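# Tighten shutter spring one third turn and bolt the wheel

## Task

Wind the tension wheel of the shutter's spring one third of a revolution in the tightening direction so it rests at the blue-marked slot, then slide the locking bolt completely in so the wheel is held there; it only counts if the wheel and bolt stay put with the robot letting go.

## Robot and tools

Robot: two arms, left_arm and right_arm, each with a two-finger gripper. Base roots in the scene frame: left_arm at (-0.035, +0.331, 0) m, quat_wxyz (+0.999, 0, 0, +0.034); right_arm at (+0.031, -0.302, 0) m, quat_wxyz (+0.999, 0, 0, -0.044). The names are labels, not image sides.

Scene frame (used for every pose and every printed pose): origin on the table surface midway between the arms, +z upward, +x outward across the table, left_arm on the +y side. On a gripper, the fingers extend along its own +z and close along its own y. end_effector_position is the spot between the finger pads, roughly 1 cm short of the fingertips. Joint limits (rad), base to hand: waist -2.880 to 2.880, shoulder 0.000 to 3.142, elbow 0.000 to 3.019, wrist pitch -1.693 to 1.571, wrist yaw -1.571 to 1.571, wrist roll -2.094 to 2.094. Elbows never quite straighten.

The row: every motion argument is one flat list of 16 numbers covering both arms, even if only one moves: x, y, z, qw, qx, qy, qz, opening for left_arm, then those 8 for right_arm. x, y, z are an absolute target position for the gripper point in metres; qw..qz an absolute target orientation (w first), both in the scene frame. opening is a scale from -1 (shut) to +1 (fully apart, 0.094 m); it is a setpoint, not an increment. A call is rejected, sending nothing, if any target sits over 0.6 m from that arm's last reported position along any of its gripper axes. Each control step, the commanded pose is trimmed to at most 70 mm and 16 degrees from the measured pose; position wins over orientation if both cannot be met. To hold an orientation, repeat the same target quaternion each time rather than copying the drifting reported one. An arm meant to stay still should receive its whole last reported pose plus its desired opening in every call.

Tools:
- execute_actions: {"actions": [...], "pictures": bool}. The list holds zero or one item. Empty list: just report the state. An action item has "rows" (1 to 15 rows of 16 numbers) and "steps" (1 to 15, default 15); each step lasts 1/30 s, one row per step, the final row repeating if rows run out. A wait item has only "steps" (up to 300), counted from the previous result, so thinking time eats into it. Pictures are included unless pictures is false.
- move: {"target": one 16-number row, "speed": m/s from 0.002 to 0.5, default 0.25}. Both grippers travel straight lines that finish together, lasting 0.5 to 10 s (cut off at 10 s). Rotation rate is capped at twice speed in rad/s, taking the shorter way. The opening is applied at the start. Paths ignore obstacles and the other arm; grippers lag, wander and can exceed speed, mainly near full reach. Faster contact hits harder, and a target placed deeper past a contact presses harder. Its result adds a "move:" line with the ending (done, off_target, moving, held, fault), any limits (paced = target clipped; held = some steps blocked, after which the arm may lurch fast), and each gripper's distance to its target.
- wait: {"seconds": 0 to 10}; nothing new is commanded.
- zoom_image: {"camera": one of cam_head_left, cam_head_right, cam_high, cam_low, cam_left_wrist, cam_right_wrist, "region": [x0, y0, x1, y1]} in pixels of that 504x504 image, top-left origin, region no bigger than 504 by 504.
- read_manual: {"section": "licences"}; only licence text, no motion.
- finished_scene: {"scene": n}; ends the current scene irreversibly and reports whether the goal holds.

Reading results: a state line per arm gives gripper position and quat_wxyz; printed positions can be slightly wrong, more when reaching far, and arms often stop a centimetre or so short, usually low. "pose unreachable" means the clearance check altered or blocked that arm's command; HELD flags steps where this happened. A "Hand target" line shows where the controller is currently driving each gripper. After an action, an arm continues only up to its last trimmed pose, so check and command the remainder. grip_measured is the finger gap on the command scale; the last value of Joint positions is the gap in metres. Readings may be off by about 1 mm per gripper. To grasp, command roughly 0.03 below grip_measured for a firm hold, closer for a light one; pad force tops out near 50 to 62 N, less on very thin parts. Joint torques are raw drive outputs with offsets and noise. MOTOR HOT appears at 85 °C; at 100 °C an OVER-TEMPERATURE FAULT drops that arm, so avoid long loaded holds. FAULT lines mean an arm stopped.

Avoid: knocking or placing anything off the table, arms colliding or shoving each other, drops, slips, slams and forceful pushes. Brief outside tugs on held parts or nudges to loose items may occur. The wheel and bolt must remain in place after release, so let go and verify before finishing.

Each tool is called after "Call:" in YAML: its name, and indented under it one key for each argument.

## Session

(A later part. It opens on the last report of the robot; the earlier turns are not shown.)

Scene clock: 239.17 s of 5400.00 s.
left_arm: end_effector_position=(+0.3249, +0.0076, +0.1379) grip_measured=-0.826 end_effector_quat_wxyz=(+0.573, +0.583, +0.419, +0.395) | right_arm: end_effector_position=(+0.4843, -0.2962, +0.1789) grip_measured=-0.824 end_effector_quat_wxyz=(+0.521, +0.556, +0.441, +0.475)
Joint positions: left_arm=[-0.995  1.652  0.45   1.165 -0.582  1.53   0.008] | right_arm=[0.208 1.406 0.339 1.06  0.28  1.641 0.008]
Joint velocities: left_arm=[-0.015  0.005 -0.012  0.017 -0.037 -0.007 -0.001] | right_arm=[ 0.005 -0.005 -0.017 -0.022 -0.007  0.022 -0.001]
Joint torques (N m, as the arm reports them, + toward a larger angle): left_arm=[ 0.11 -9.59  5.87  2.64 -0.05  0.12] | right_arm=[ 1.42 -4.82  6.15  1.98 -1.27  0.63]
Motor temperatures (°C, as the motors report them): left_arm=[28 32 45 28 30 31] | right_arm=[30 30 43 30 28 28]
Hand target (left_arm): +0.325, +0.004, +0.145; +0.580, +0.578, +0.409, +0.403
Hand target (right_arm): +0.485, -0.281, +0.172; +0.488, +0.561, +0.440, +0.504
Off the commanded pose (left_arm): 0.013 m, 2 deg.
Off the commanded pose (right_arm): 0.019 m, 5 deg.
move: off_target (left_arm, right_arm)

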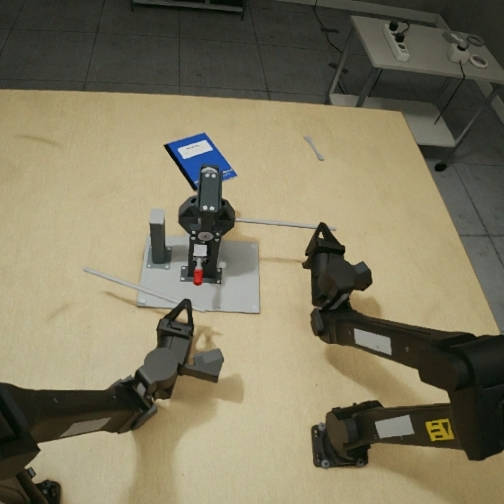

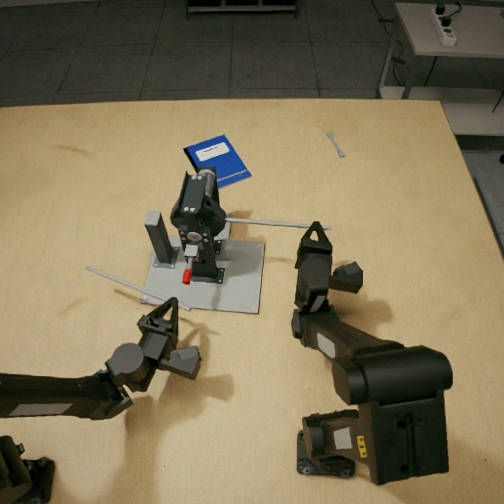

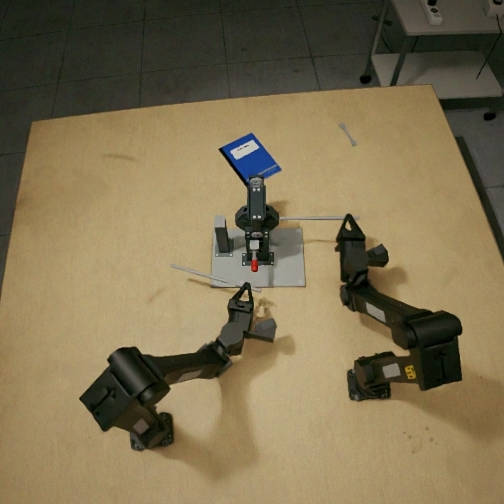

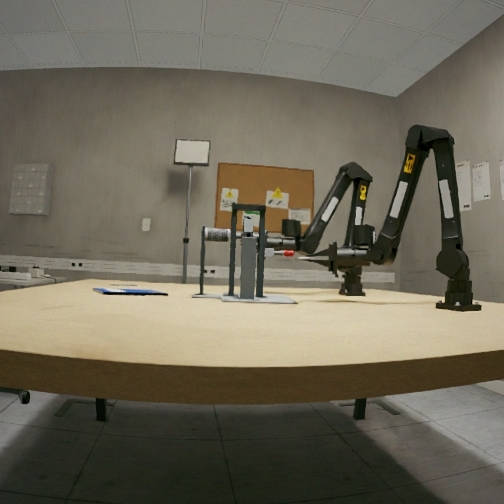

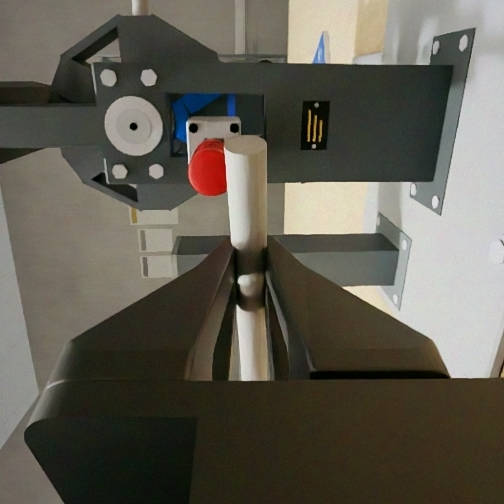

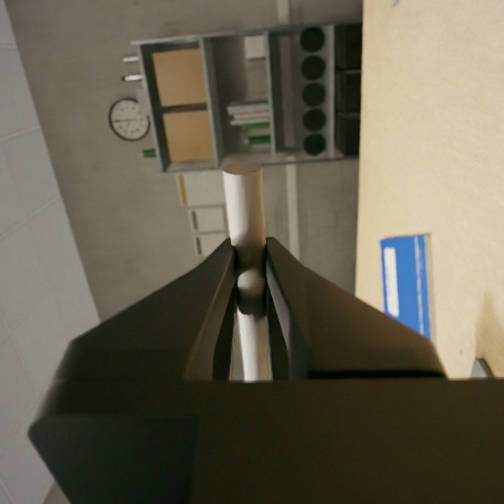

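Need up ~14 mm, −y ~18 mm.

Call:
move:
  target: [0.345,-0.016,0.172,0.579,0.579,0.406,0.406,-1,0.49,-0.28,0.17,0.49,0.56,0.44,0.505,-1]
  speed: 0.08

Scene clock: 241.73 s of 5400.00 s.
left_arm: end_effector_position=(+0.3346, -0.0061, +0.1425) grip_measured=-0.826 end_effector_quat_wxyz=(+0.561, +0.597, +0.414, +0.397) | right_arm: end_effector_position=(+0.4853, -0.2962, +0.1752) grip_measured=-0.824 end_effector_quat_wxyz=(+0.519, +0.557, +0.439, +0.477)
Joint positions: left_arm=[-0.995  1.637  0.498  1.073 -0.579  1.544  0.008] | right_arm=[0.208 1.426 0.339 1.079 0.279 1.649 0.008]
Joint velocities: left_arm=[-0.005 -0.015 -0.002 -0.012  0.037  0.022  0.   ] | right_arm=[-0.005 -0.005 -0.007  0.002  0.037 -0.051  0.   ]
Joint torques (N m, as the arm reports them, + toward a larger angle): left_arm=[  1.2  -13.51   9.14   1.14   0.13   0.13] | right_arm=[ 1.55 -4.66  6.9   1.78 -1.22  0.53]
Motor temperatures (°C, as the motors report them): left_arm=[28 32 44 28 30 31] | right_arm=[30 30 42 30 28 28]
Hand target (left_arm): +0.344, -0.015, +0.173; +0.579, +0.578, +0.406, +0.406
Hand target (right_arm): +0.489, -0.280, +0.170; +0.490, +0.560, +0.440, +0.503
Off the commanded pose (left_arm): 0.033 m, 3 deg.
Off the commanded pose (right_arm): 0.018 m, 5 deg.
move: off_target (left_arm, right_arm)

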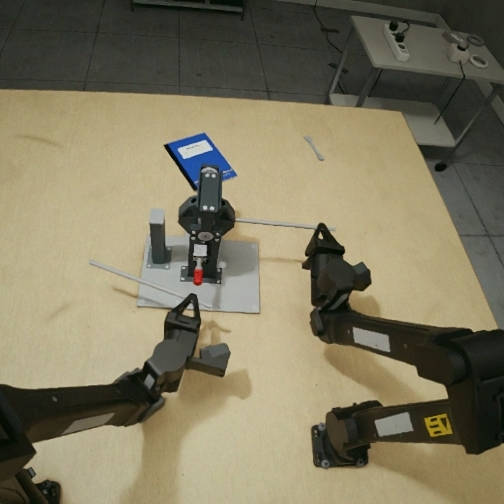

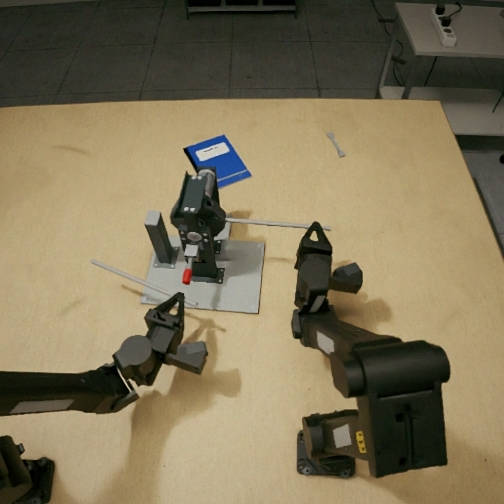

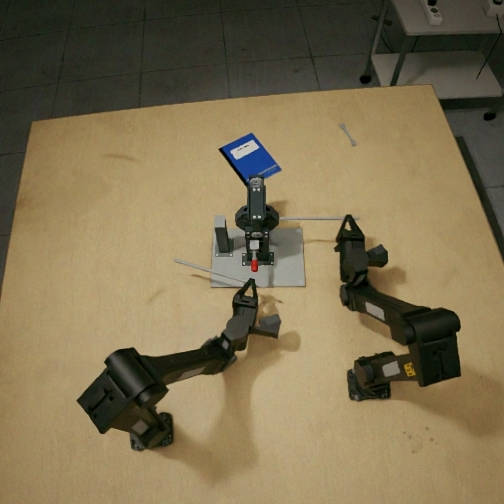

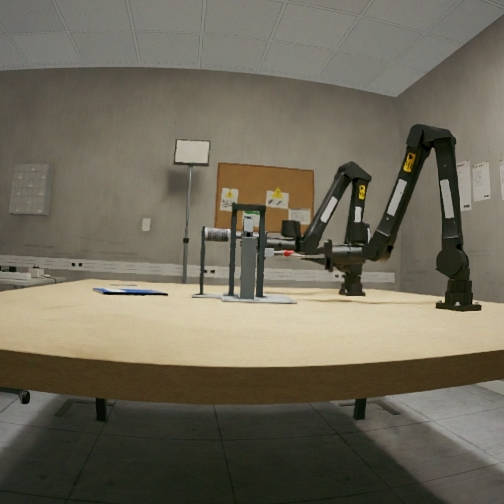

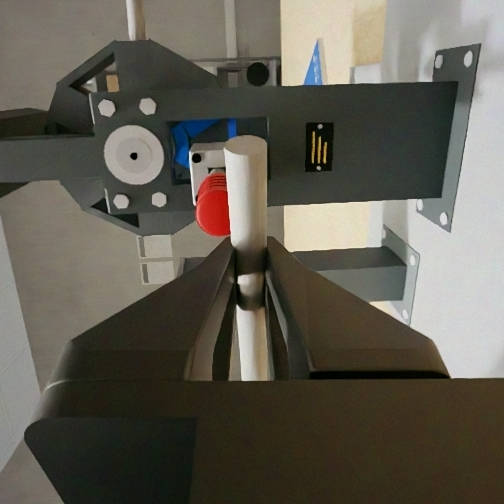

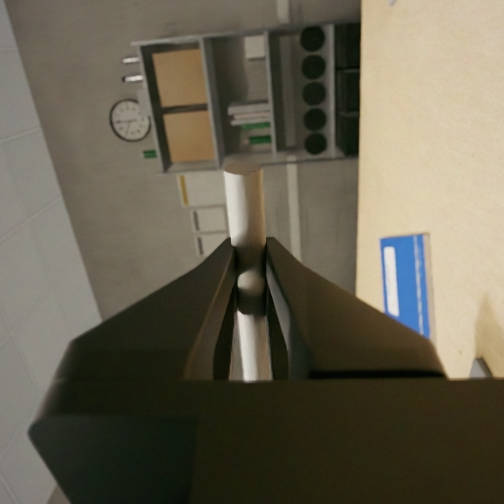

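Call:
execute_actions:
  actions:
    - {"rows":[[0.362,-0.026,0.179,0.579,0.579,0.406,0.406,-1,0.49,-0.285,0.178,0.49,0.56,0.44,0.505,-1]]}
  pictures: false

Call:
execute_actions:
  actions:
    - {"rows":[[0.385,-0.028,0.179,0.579,0.579,0.406,0.406,-1,0.49,-0.285,0.178,0.49,0.56,0.44,0.505,-1]]}

Scene clock: 244.80 s of 5400.00 s.
left_arm: end_effector_position=(+0.3505, -0.0174, +0.1537) grip_measured=-0.826 end_effector_quat_wxyz=(+0.565, +0.594, +0.413, +0.397) | right_arm: end_effector_position=(+0.4854, -0.2965, +0.1796) grip_measured=-0.824 end_effector_quat_wxyz=(+0.518, +0.552, +0.441, +0.483)
Joint positions: left_arm=[-0.978  1.637  0.551  1.03  -0.558  1.546  0.008] | right_arm=[0.199 1.415 0.339 1.079 0.258 1.646 0.008]
Joint velocities: left_arm=[ 0.005  0.005 -0.007 -0.002 -0.007  0.007  0.001] | right_arm=[-0.005 -0.005  0.002 -0.002 -0.066 -0.037  0.   ]
Joint torques (N m, as the arm reports them, + toward a larger angle): left_arm=[  0.93 -12.78   9.54   1.11   0.1    0.11] | right_arm=[ 0.81 -6.53  7.36  0.38 -1.03  0.54]
Motor temperatures (°C, as the motors report them): left_arm=[28 32 43 28 30 31] | right_arm=[30 30 42 30 29 28]
Hand target (left_arm): +0.361, -0.025, +0.179; +0.579, +0.579, +0.406, +0.407
Hand target (right_arm): +0.490, -0.285, +0.178; +0.491, +0.559, +0.439, +0.504
Off the commanded pose (left_arm): 0.029 m, 3 deg.
Off the commanded pose (right_arm): 0.013 m, 4 deg.
Steps of this call (steps 1 to 77: nothing new was sent; steps 78 to 92: all 15 steps of this action). Readings (end_effector_position):
78: left_arm (+0.3353, -0.0075, +0.1420) | right_arm (+0.4854, -0.2962, +0.1757)
79: left_arm (+0.3371, -0.0094, +0.1417) | right_arm (+0.4856, -0.2964, +0.1765)
81: left_arm (+0.3425, -0.0127, +0.1450) | right_arm (+0.4855, -0.2966, +0.1786)
85: left_arm (+0.3501, -0.0168, +0.1535) | right_arm (+0.4854, -0.2965, +0.1796)
92: the state above

Scene clock: 245.30 s of 5400.00 s.
left_arm: end_effector_position=(+0.3604, -0.0205, +0.1579) grip_measured=-0.827 end_effector_quat_wxyz=(+0.572, +0.597, +0.406, +0.389) | right_arm: end_effector_position=(+0.4854, -0.2965, +0.1793) grip_measured=-0.824 end_effector_quat_wxyz=(+0.518, +0.552, +0.441, +0.482)
Joint positions: left_arm=[-0.952  1.637  0.57   1.016 -0.508  1.546  0.008] | right_arm=[0.199 1.415 0.339 1.078 0.258 1.646 0.008]
Joint velocities: left_arm=[-0.005 -0.015 -0.002 -0.017 -0.022 -0.007 -0.   ] | right_arm=[-0.005 -0.005 -0.017 -0.017 -0.037 -0.022 -0.   ]
Joint torques (N m, as the arm reports them, + toward a larger angle): left_arm=[  2.13 -10.47  11.94   1.13  -0.17   0.11] | right_arm=[ 1.03 -6.57  7.33  0.42 -1.05  0.55]
Motor temperatures (°C, as the motors report them): left_arm=[28 32 43 28 30 31] | right_arm=[30 30 42 30 29 28]
Hand target (left_arm): +0.383, -0.026, +0.180; +0.579, +0.579, +0.406, +0.407
Hand target (right_arm): +0.490, -0.285, +0.178; +0.490, +0.559, +0.439, +0.504
Off the commanded pose (left_arm): 0.033 m, 3 deg.
Off the commanded pose (right_arm): 0.012 m, 4 deg.
Steps of this call (steps 1 to 15: all 15 steps of this action). Readings (end_effector_position):
1: left_arm (+0.3511, -0.0193, +0.1539) | right_arm (+0.4854, -0.2965, +0.1796)
2: left_arm (+0.3533, -0.0207, +0.1548) | right_arm (+0.4854, -0.2965, +0.1796)
4: left_arm (+0.3602, -0.0200, +0.1579) | right_arm (+0.4854, -0.2965, +0.1796)
8: left_arm (+0.3604, -0.0205, +0.1579) | right_arm (+0.4854, -0.2965, +0.1793)
15: the state above

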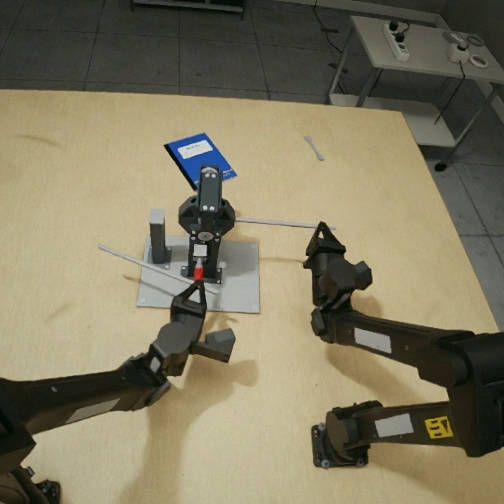

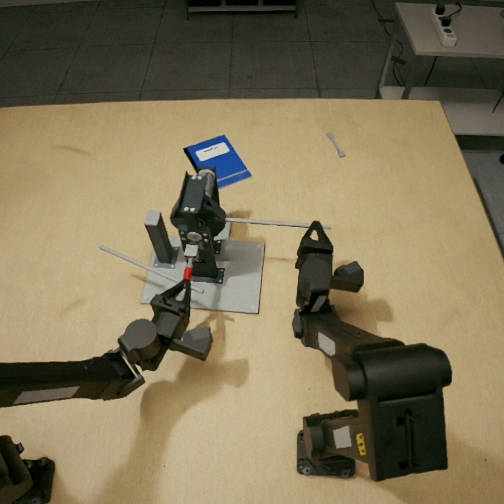

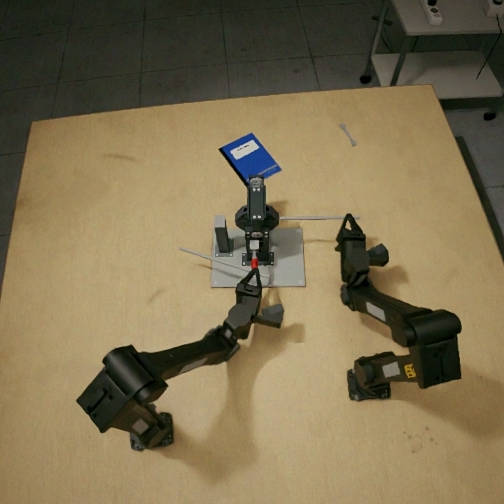

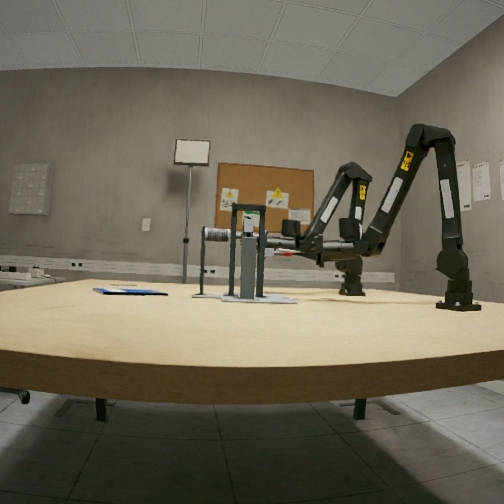

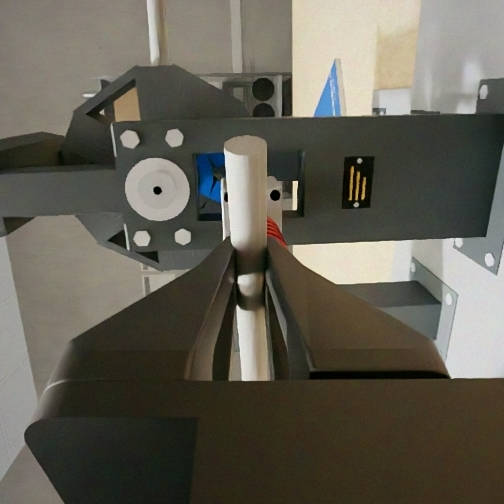

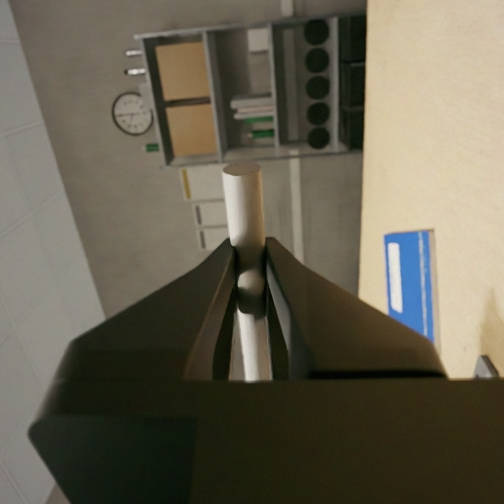

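Call:
execute_actions:
  actions:
    - {"rows":[[0.39,-0.026,0.17,0.579,0.579,0.406,0.406,-1,0.49,-0.28,0.155,0.48,0.57,0.43,0.51,-1]]}
  pictures: false

Call:
execute_actions:
  actions:
    - {"rows":[[0.4,-0.026,0.17,0.579,0.579,0.406,0.406,-1,0.49,-0.28,0.143,0.48,0.57,0.43,0.51,-1]]}

Scene clock: 248.77 s of 5400.00 s.
left_arm: end_effector_position=(+0.3699, -0.0212, +0.1564) grip_measured=-0.827 end_effector_quat_wxyz=(+0.572, +0.595, +0.408, +0.390) | right_arm: end_effector_position=(+0.4884, -0.2963, +0.1617) grip_measured=-0.824 end_effector_quat_wxyz=(+0.505, +0.565, +0.431, +0.490)
Joint positions: left_arm=[-0.936  1.658  0.589  1.022 -0.498  1.546  0.008] | right_arm=[0.2   1.491 0.339 1.141 0.261 1.693 0.008]
Joint velocities: left_arm=[-0.024  0.005 -0.002  0.002 -0.051 -0.037  0.001] | right_arm=[-0.005  0.005 -0.002  0.007 -0.037  0.066  0.   ]
Joint torques (N m, as the arm reports them, + toward a larger angle): left_arm=[ 1.97 -9.97 10.61  2.05 -0.06  0.1 ] | right_arm=[ 2.54 -5.38  5.72  1.76 -0.43  0.46]
Motor temperatures (°C, as the motors report them): left_arm=[28 32 43 28 30 31] | right_arm=[30 30 41 30 29 28]
Hand target (left_arm): +0.389, -0.025, +0.170; +0.578, +0.579, +0.406, +0.407
Hand target (right_arm): +0.489, -0.280, +0.155; +0.480, +0.570, +0.431, +0.509
Off the commanded pose (left_arm): 0.025 m, 3 deg.
Off the commanded pose (right_arm): 0.018 m, 4 deg.
Steps of this call (steps 1 to 89: nothing new was sent; steps 90 to 104: all 15 steps of this action). Readings (end_effector_position):
90: left_arm (+0.3604, -0.0208, +0.1573) | right_arm (+0.4856, -0.2968, +0.1786)
91: left_arm (+0.3604, -0.0211, +0.1568) | right_arm (+0.4862, -0.2969, +0.1766)
93: left_arm (+0.3604, -0.0213, +0.1564) | right_arm (+0.4874, -0.2968, +0.1692)
97: left_arm (+0.3654, -0.0208, +0.1563) | right_arm (+0.4884, -0.2963, +0.1612)
104: the state above

Scene clock: 249.27 s of 5400.00 s.
left_arm: end_effector_position=(+0.3772, -0.0218, +0.1564) grip_measured=-0.827 end_effector_quat_wxyz=(+0.574, +0.595, +0.407, +0.389) | right_arm: end_effector_position=(+0.4899, -0.2958, +0.1535) grip_measured=-0.824 end_effector_quat_wxyz=(+0.503, +0.566, +0.423, +0.497)
Joint positions: left_arm=[-0.92   1.668  0.602  1.022 -0.476  1.546  0.008] | right_arm=[0.201 1.547 0.339 1.209 0.262 1.708 0.008]
Joint velocities: left_arm=[-0.015 -0.015  0.002 -0.017  0.007  0.051 -0.001] | right_arm=[-0.015 -0.005 -0.012  0.002 -0.051  0.007 -0.   ]
Joint torques (N m, as the arm reports them, + toward a larger angle): left_arm=[ 2.37 -9.9  11.09  1.79 -0.14  0.1 ] | right_arm=[ 2.37 -5.43  4.93  1.59 -0.45  0.33]
Motor temperatures (°C, as the motors report them): left_arm=[28 32 43 28 30 31] | right_arm=[30 30 41 30 29 28]
Hand target (left_arm): +0.399, -0.025, +0.170; +0.579, +0.579, +0.406, +0.406
Hand target (right_arm): +0.489, -0.281, +0.144; +0.480, +0.570, +0.430, +0.509
Off the commanded pose (left_arm): 0.027 m, 3 deg.
Off the commanded pose (right_arm): 0.019 m, 3 deg.
Steps of this call (steps 1 to 15: all 15 steps of this action). Readings (end_effector_position):
1: left_arm (+0.3702, -0.0219, +0.1563) | right_arm (+0.4884, -0.2963, +0.1622)
2: left_arm (+0.3715, -0.0221, +0.1567) | right_arm (+0.4887, -0.2964, +0.1623)
4: left_arm (+0.3752, -0.0215, +0.1566) | right_arm (+0.4894, -0.2964, +0.1580)
8: left_arm (+0.3772, -0.0218, +0.1564) | right_arm (+0.4899, -0.2958, +0.1530)
15: the state above

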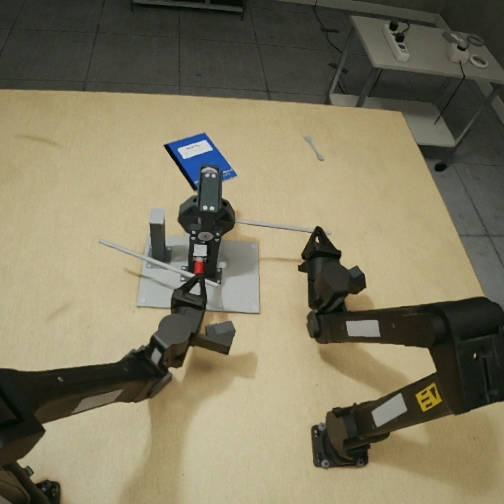

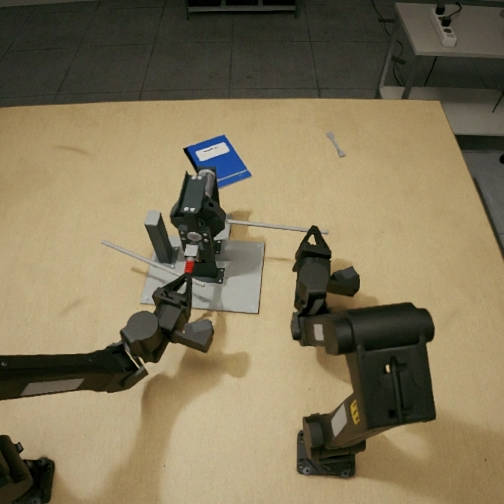

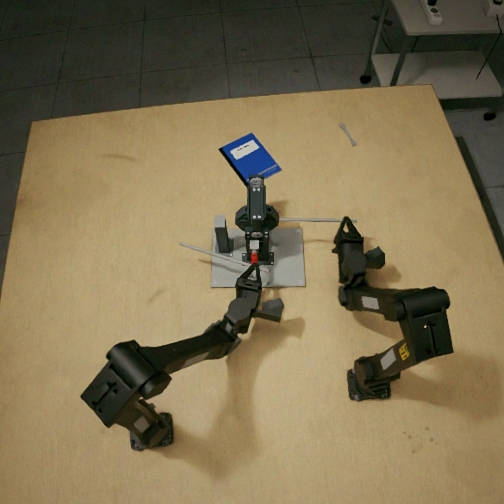

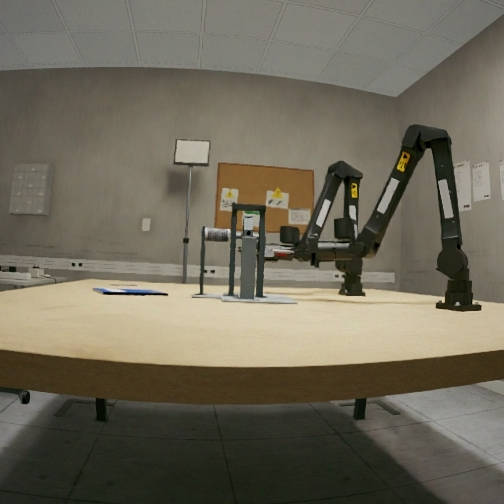

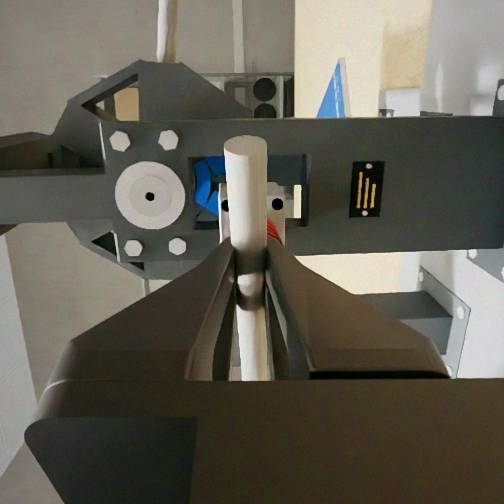

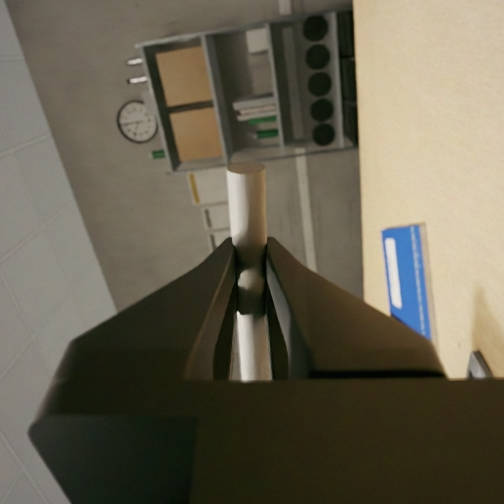

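Home (17 mm). Relax, release, lay the bar down.

Call:
execute_actions:
  actions:
    - {"rows":[[0.412,-0.026,0.168,0.579,0.579,0.406,0.406,-1,0.49,-0.29,0.165,0.5,0.56,0.43,0.49,-1]]}
  pictures: false

Call:
execute_actions:
  actions:
    - {"rows":[[0.412,-0.026,0.168,0.579,0.579,0.406,0.406,-1,0.49,-0.295,0.185,0.52,0.55,0.44,0.48,-1]]}
  pictures: false

Call:
move:
  target: [0.29,0,0.16,0.579,0.579,0.406,0.406,-1,0.49,-0.295,0.185,0.52,0.55,0.44,0.48,0]
  speed: 0.15

Call:
move:
  target: [0.25,0.0,0.02,0,0.72,0.69,0,-1,0.44,-0.29,0.19,0.52,0.55,0.44,0.48,0]
  speed: 0.3

Scene clock: 253.90 s of 5400.00 s.
left_arm: end_effector_position=(+0.3778, -0.0225, +0.1561) grip_measured=-0.827 end_effector_quat_wxyz=(+0.576, +0.597, +0.404, +0.386) | right_arm: end_effector_position=(+0.4874, -0.2972, +0.1705) grip_measured=-0.824 end_effector_quat_wxyz=(+0.518, +0.555, +0.430, +0.488)
Joint positions: left_arm=[-0.917  1.669  0.602  1.024 -0.464  1.547  0.008] | right_arm=[0.201 1.476 0.338 1.152 0.269 1.664 0.008]
Joint velocities: left_arm=[-0.005  0.005  0.027  0.007 -0.037  0.081 -0.001] | right_arm=[-0.005 -0.005 -0.002 -0.002 -0.007 -0.007  0.   ]
Joint torques (N m, as the arm reports them, + toward a larger angle): left_arm=[ 3.47 -8.61 12.6   1.67  0.18  0.1 ] | right_arm=[ 0.97 -6.35  6.44  0.48 -0.11  0.27]
Motor temperatures (°C, as the motors report them): left_arm=[28 32 43 28 30 31] | right_arm=[30 30 40 30 29 28]
Hand target (left_arm): +0.410, -0.024, +0.168; +0.578, +0.579, +0.406, +0.407
Hand target (right_arm): +0.490, -0.290, +0.165; +0.503, +0.563, +0.433, +0.493
Off the commanded pose (left_arm): 0.036 m, 3 deg.
Off the commanded pose (right_arm): 0.009 m, 2 deg.
Steps of this call (steps 1 to 90: nothing new was sent; then 1.13 s passed at rest; steps 91 to 105: all 15 steps of this action). Readings (end_effector_position):
91: left_arm (+0.3773, -0.0225, +0.1561) | right_arm (+0.4897, -0.2962, +0.1540)
92: left_arm (+0.3775, -0.0227, +0.1559) | right_arm (+0.4894, -0.2963, +0.1560)
94: left_arm (+0.3776, -0.0227, +0.1559) | right_arm (+0.4883, -0.2970, +0.1660)
98: left_arm (+0.3778, -0.0224, +0.1562) | right_arm (+0.4874, -0.2972, +0.1705)
105: the state above

Scene clock: 254.40 s of 5400.00 s.
left_arm: end_effector_position=(+0.3778, -0.0224, +0.1562) grip_measured=-0.827 end_effector_quat_wxyz=(+0.576, +0.597, +0.404, +0.386) | right_arm: end_effector_position=(+0.4850, -0.2974, +0.1750) grip_measured=-0.824 end_effector_quat_wxyz=(+0.521, +0.554, +0.447, +0.471)
Joint positions: left_arm=[-0.917  1.669  0.602  1.024 -0.464  1.547  0.008] | right_arm=[0.201 1.418 0.338 1.066 0.269 1.631 0.008]
Joint velocities: left_arm=[-0.005  0.015 -0.027 -0.007  0.095  0.095 -0.   ] | right_arm=[-0.024 -0.015 -0.002  0.012  0.007 -0.081 -0.   ]
Joint torques (N m, as the arm reports them, + toward a larger angle): left_arm=[ 3.45 -8.67 12.61  1.67  0.2   0.09] | right_arm=[ 0.   -7.49  7.84  0.94 -0.15  0.11]
Motor temperatures (°C, as the motors report them): left_arm=[28 32 43 28 30 31] | right_arm=[30 30 40 30 29 28]
Hand target (left_arm): +0.410, -0.024, +0.168; +0.578, +0.579, +0.406, +0.407
Hand target (right_arm): +0.490, -0.295, +0.185; +0.521, +0.551, +0.441, +0.481
Off the commanded pose (left_arm): 0.036 m, 3 deg.
Off the commanded pose (right_arm): 0.011 m, 1 deg.
Steps of this call (steps 1 to 15: all 15 steps of this action). Readings (end_effector_position):
1: left_arm (+0.3777, -0.0226, +0.1561) | right_arm (+0.4872, -0.2972, +0.1699)
2: left_arm (+0.3777, -0.0226, +0.1561) | right_arm (+0.4867, -0.2973, +0.1710)
4: left_arm (+0.3778, -0.0224, +0.1562) | right_arm (+0.4856, -0.2973, +0.1748)
8: left_arm (+0.3778, -0.0224, +0.1562) | right_arm (+0.4850, -0.2974, +0.1758)
15: the state above

Scene clock: 255.60 s of 5400.00 s.
left_arm: end_effector_position=(+0.2897, +0.0016, +0.1401) grip_measured=-0.827 end_effector_quat_wxyz=(+0.562, +0.596, +0.412, +0.400) | right_arm: end_effector_position=(+0.4847, -0.2974, +0.1760) grip_measured=-0.003 end_effector_quat_wxyz=(+0.521, +0.553, +0.446, +0.472)
Joint positions: left_arm=[-1.094  1.595  0.411  1.12  -0.678  1.544  0.008] | right_arm=[0.201 1.415 0.338 1.066 0.269 1.63  0.047]
Joint velocities: left_arm=[-0.034 -0.015  0.012 -0.017  0.037 -0.037 -0.002] | right_arm=[-0.015 -0.005  0.007 -0.012  0.007  0.007  0.   ]
Joint torques (N m, as the arm reports them, + toward a larger angle): left_arm=[  0.26 -11.62   5.58   2.41  -0.1    0.08] | right_arm=[ 0.12 -7.21  7.92  0.98 -0.13  0.1 ]
Motor temperatures (°C, as the motors report them): left_arm=[28 32 43 28 30 31] | right_arm=[30 30 40 30 29 28]
Hand target (left_arm): +0.290, +0.001, +0.160; +0.578, +0.579, +0.408, +0.405
Hand target (right_arm): +0.490, -0.295, +0.185; +0.521, +0.551, +0.441, +0.481
Off the commanded pose (left_arm): 0.020 m, 3 deg.
Off the commanded pose (right_arm): 0.011 m, 1 deg.
move: off_target (left_arm, right_arm)

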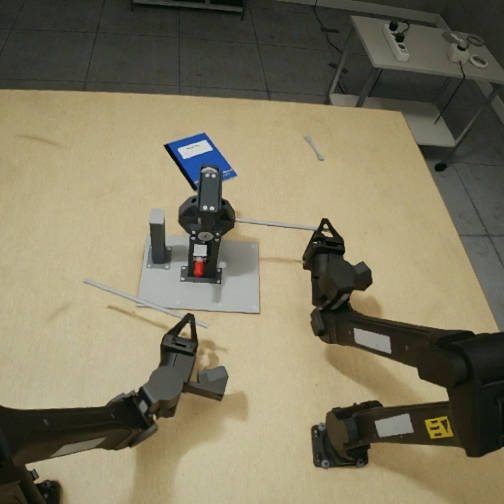

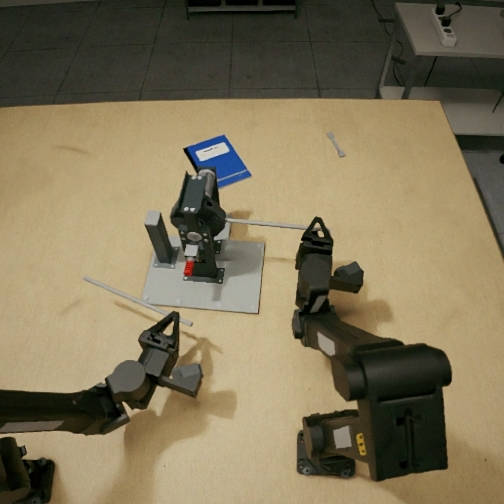

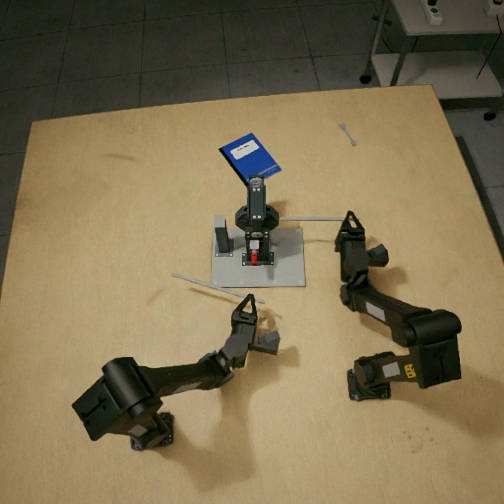

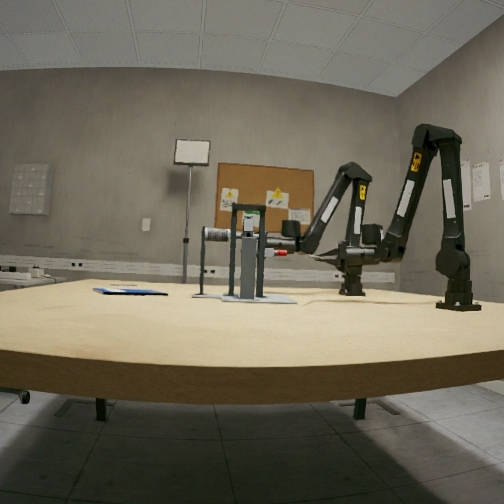

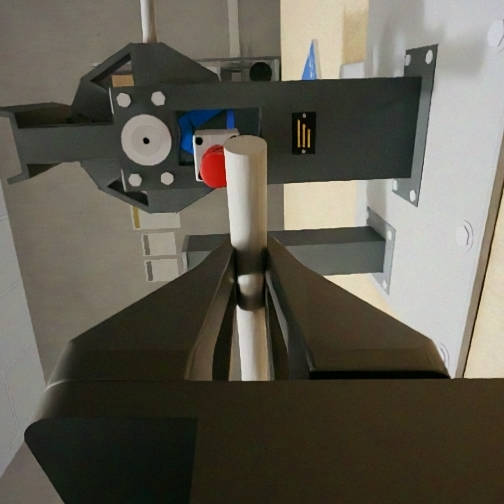

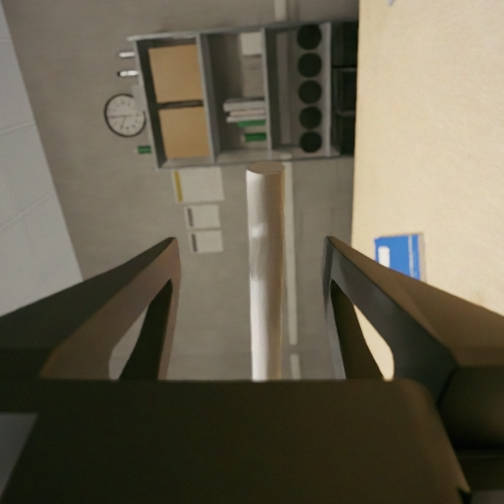

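Scene clock: 258.57 s of 5400.00 s.
left_arm: end_effector_position=(+0.2400, +0.0114, +0.0106) grip_measured=-0.827 end_effector_quat_wxyz=(-0.005, +0.731, +0.683, -0.004) | right_arm: end_effector_position=(+0.4411, -0.2944, +0.1919) grip_measured=-0.003 end_effector_quat_wxyz=(+0.527, +0.548, +0.438, +0.479)
Joint positions: left_arm=[-0.924  1.679  0.988 -0.89   0.007  0.782  0.008] | right_arm=[0.236 1.244 0.237 1.023 0.307 1.63  0.047]
Joint velocities: left_arm=[-0.024  0.005  0.012 -0.002  0.037  0.066 -0.   ] | right_arm=[-0.005 -0.005 -0.007 -0.002  0.037 -0.022  0.001]
Joint torques (N m, as the arm reports them, + toward a larger angle): left_arm=[  0.89 -11.87  11.39  -0.61   0.4   -0.18] | right_arm=[ 1.02 -4.82  6.8   0.65  0.06  0.08]
Motor temperatures (°C, as the motors report them): left_arm=[28 32 43 28 30 31] | right_arm=[30 30 40 30 28 28]
Hand target (left_arm): +0.252, -0.001, +0.017; +0.003, +0.723, +0.690, -0.008
Hand target (right_arm): +0.440, -0.290, +0.190; +0.521, +0.550, +0.441, +0.481
Off the commanded pose (left_arm): 0.018 m, 2 deg.
Off the commanded pose (right_arm): 0.005 m, 1 deg.
move: off_target (left_arm)

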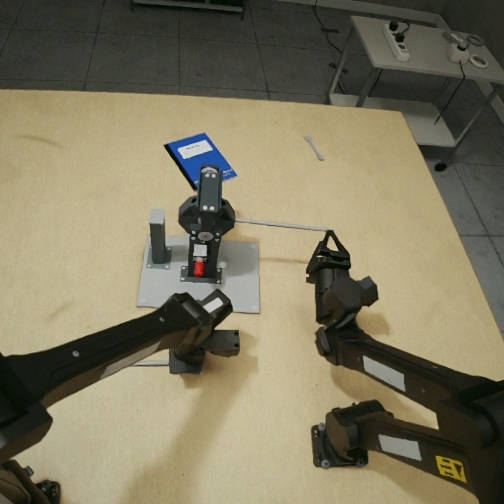

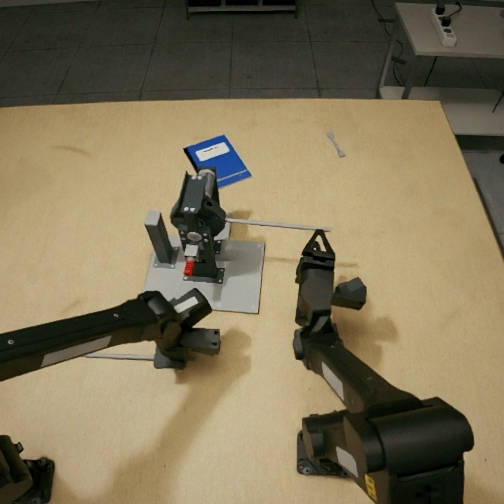

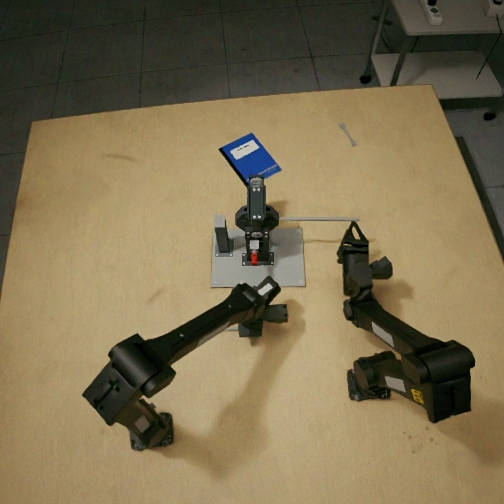

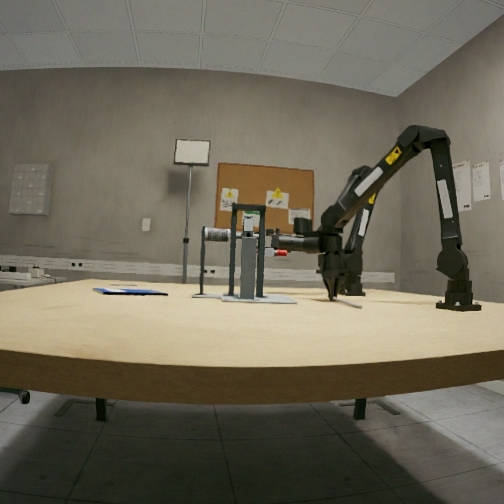

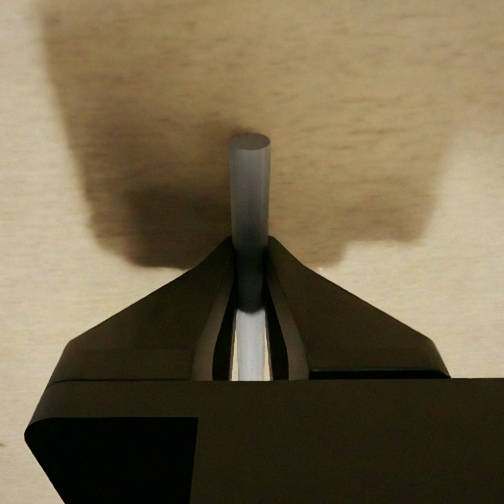

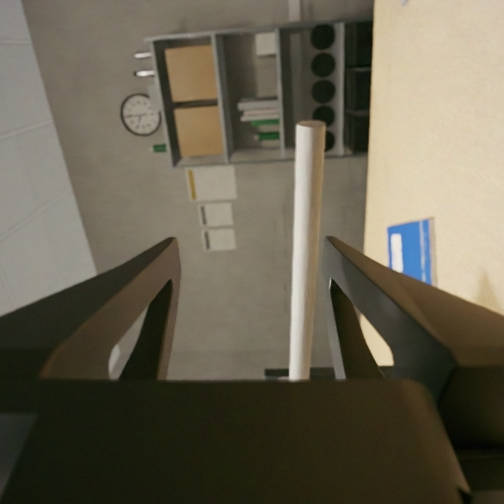

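Call:
execute_actions:
  actions:
    - {"rows":[[0.25,0,0.02,0,0.72,0.69,0,-0.5,0.44,-0.29,0.19,0.52,0.55,0.44,0.48,0]],"steps":15}

Scene clock: 267.53 s of 5400.00 s.
left_arm: end_effector_position=(+0.2382, +0.0144, +0.0108) grip_measured=-0.502 end_effector_quat_wxyz=(-0.012, +0.724, +0.689, -0.001) | right_arm: end_effector_position=(+0.4411, -0.2944, +0.1919) grip_measured=-0.003 end_effector_quat_wxyz=(+0.527, +0.548, +0.438, +0.479)
Joint positions: left_arm=[-0.924  1.679  0.989 -0.905  0.004  0.764  0.023] | right_arm=[0.236 1.244 0.237 1.023 0.307 1.63  0.047]
Joint velocities: left_arm=[ 0.005 -0.015  0.002 -0.002  0.007 -0.022  0.   ] | right_arm=[ 0.005 -0.005 -0.002 -0.002  0.007  0.037 -0.001]
Joint torques (N m, as the arm reports them, + toward a larger angle): left_arm=[  0.14 -12.35  11.31  -0.68   0.02  -0.15] | right_arm=[ 0.7  -4.96  6.69  0.66  0.05  0.1 ]
Motor temperatures (°C, as the motors report them): left_arm=[28 32 43 27 30 31] | right_arm=[30 30 39 30 28 28]
Hand target (left_arm): +0.249, +0.000, +0.020; +0.000, +0.722, +0.692, -0.000
Hand target (right_arm): +0.440, -0.290, +0.190; +0.521, +0.551, +0.441, +0.481
Off the commanded pose (left_arm): 0.021 m, 1 deg.
Off the commanded pose (right_arm): 0.005 m, 1 deg.
Steps of this call (steps 1 to 90: nothing new was sent; then 5.47 s passed at rest; steps 91 to 105: all 15 steps of this action). Readings (end_effector_position):
91: left_arm (+0.2398, +0.0121, +0.0106) | right_arm (+0.4411, -0.2944, +0.1919)
92: left_arm (+0.2394, +0.0128, +0.0108) | right_arm (+0.4411, -0.2944, +0.1919)
94: left_arm (+0.2387, +0.0139, +0.0108) | right_arm (+0.4411, -0.2944, +0.1919)
98: left_arm (+0.2382, +0.0143, +0.0108) | right_arm (+0.4411, -0.2944, +0.1919)
105: the state above

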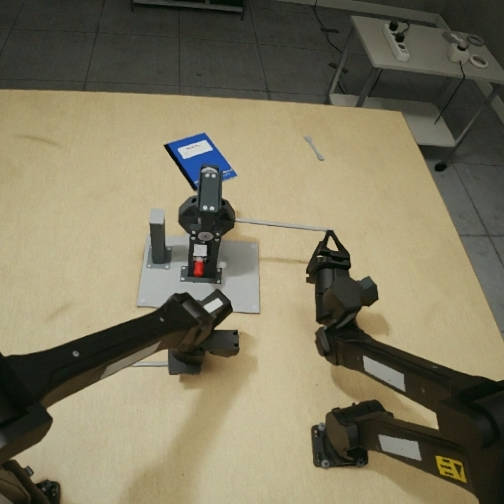

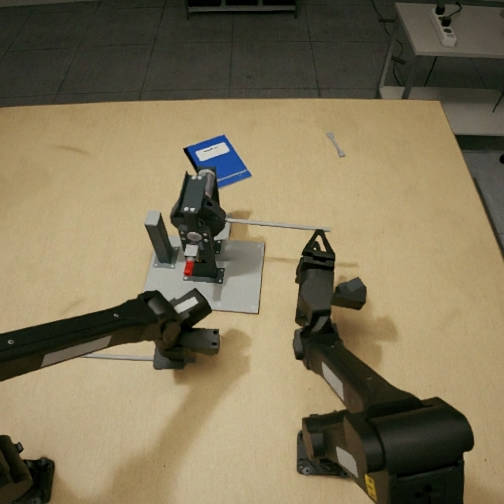

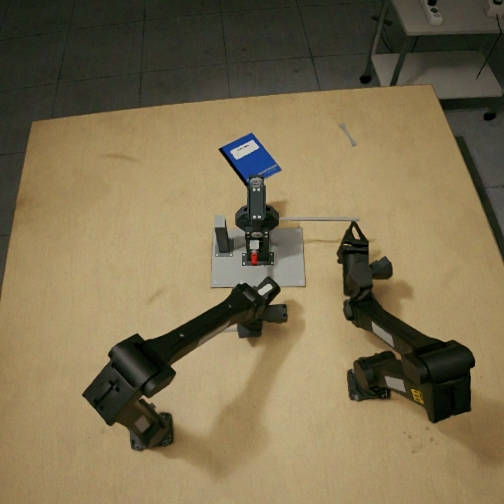

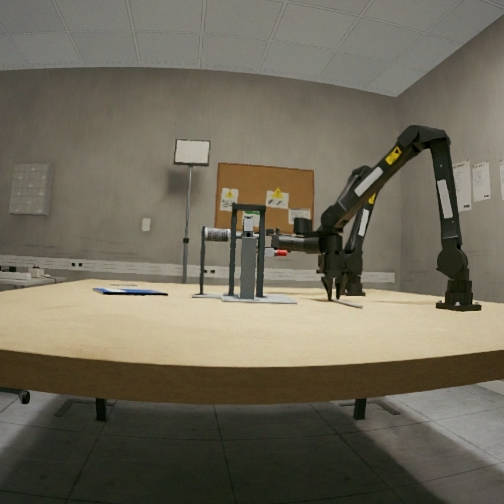

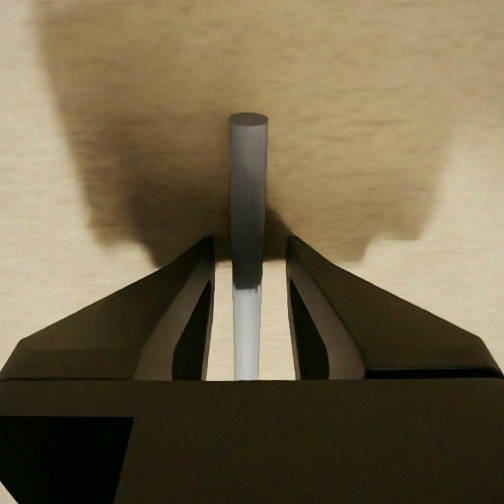

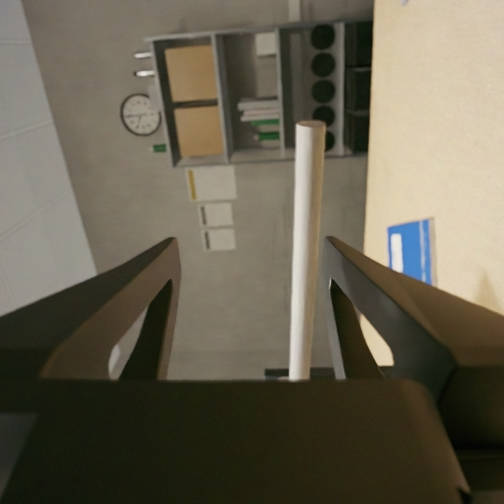

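Call:
finished_scene:
  scene: 1

The scene is finished: the task was done.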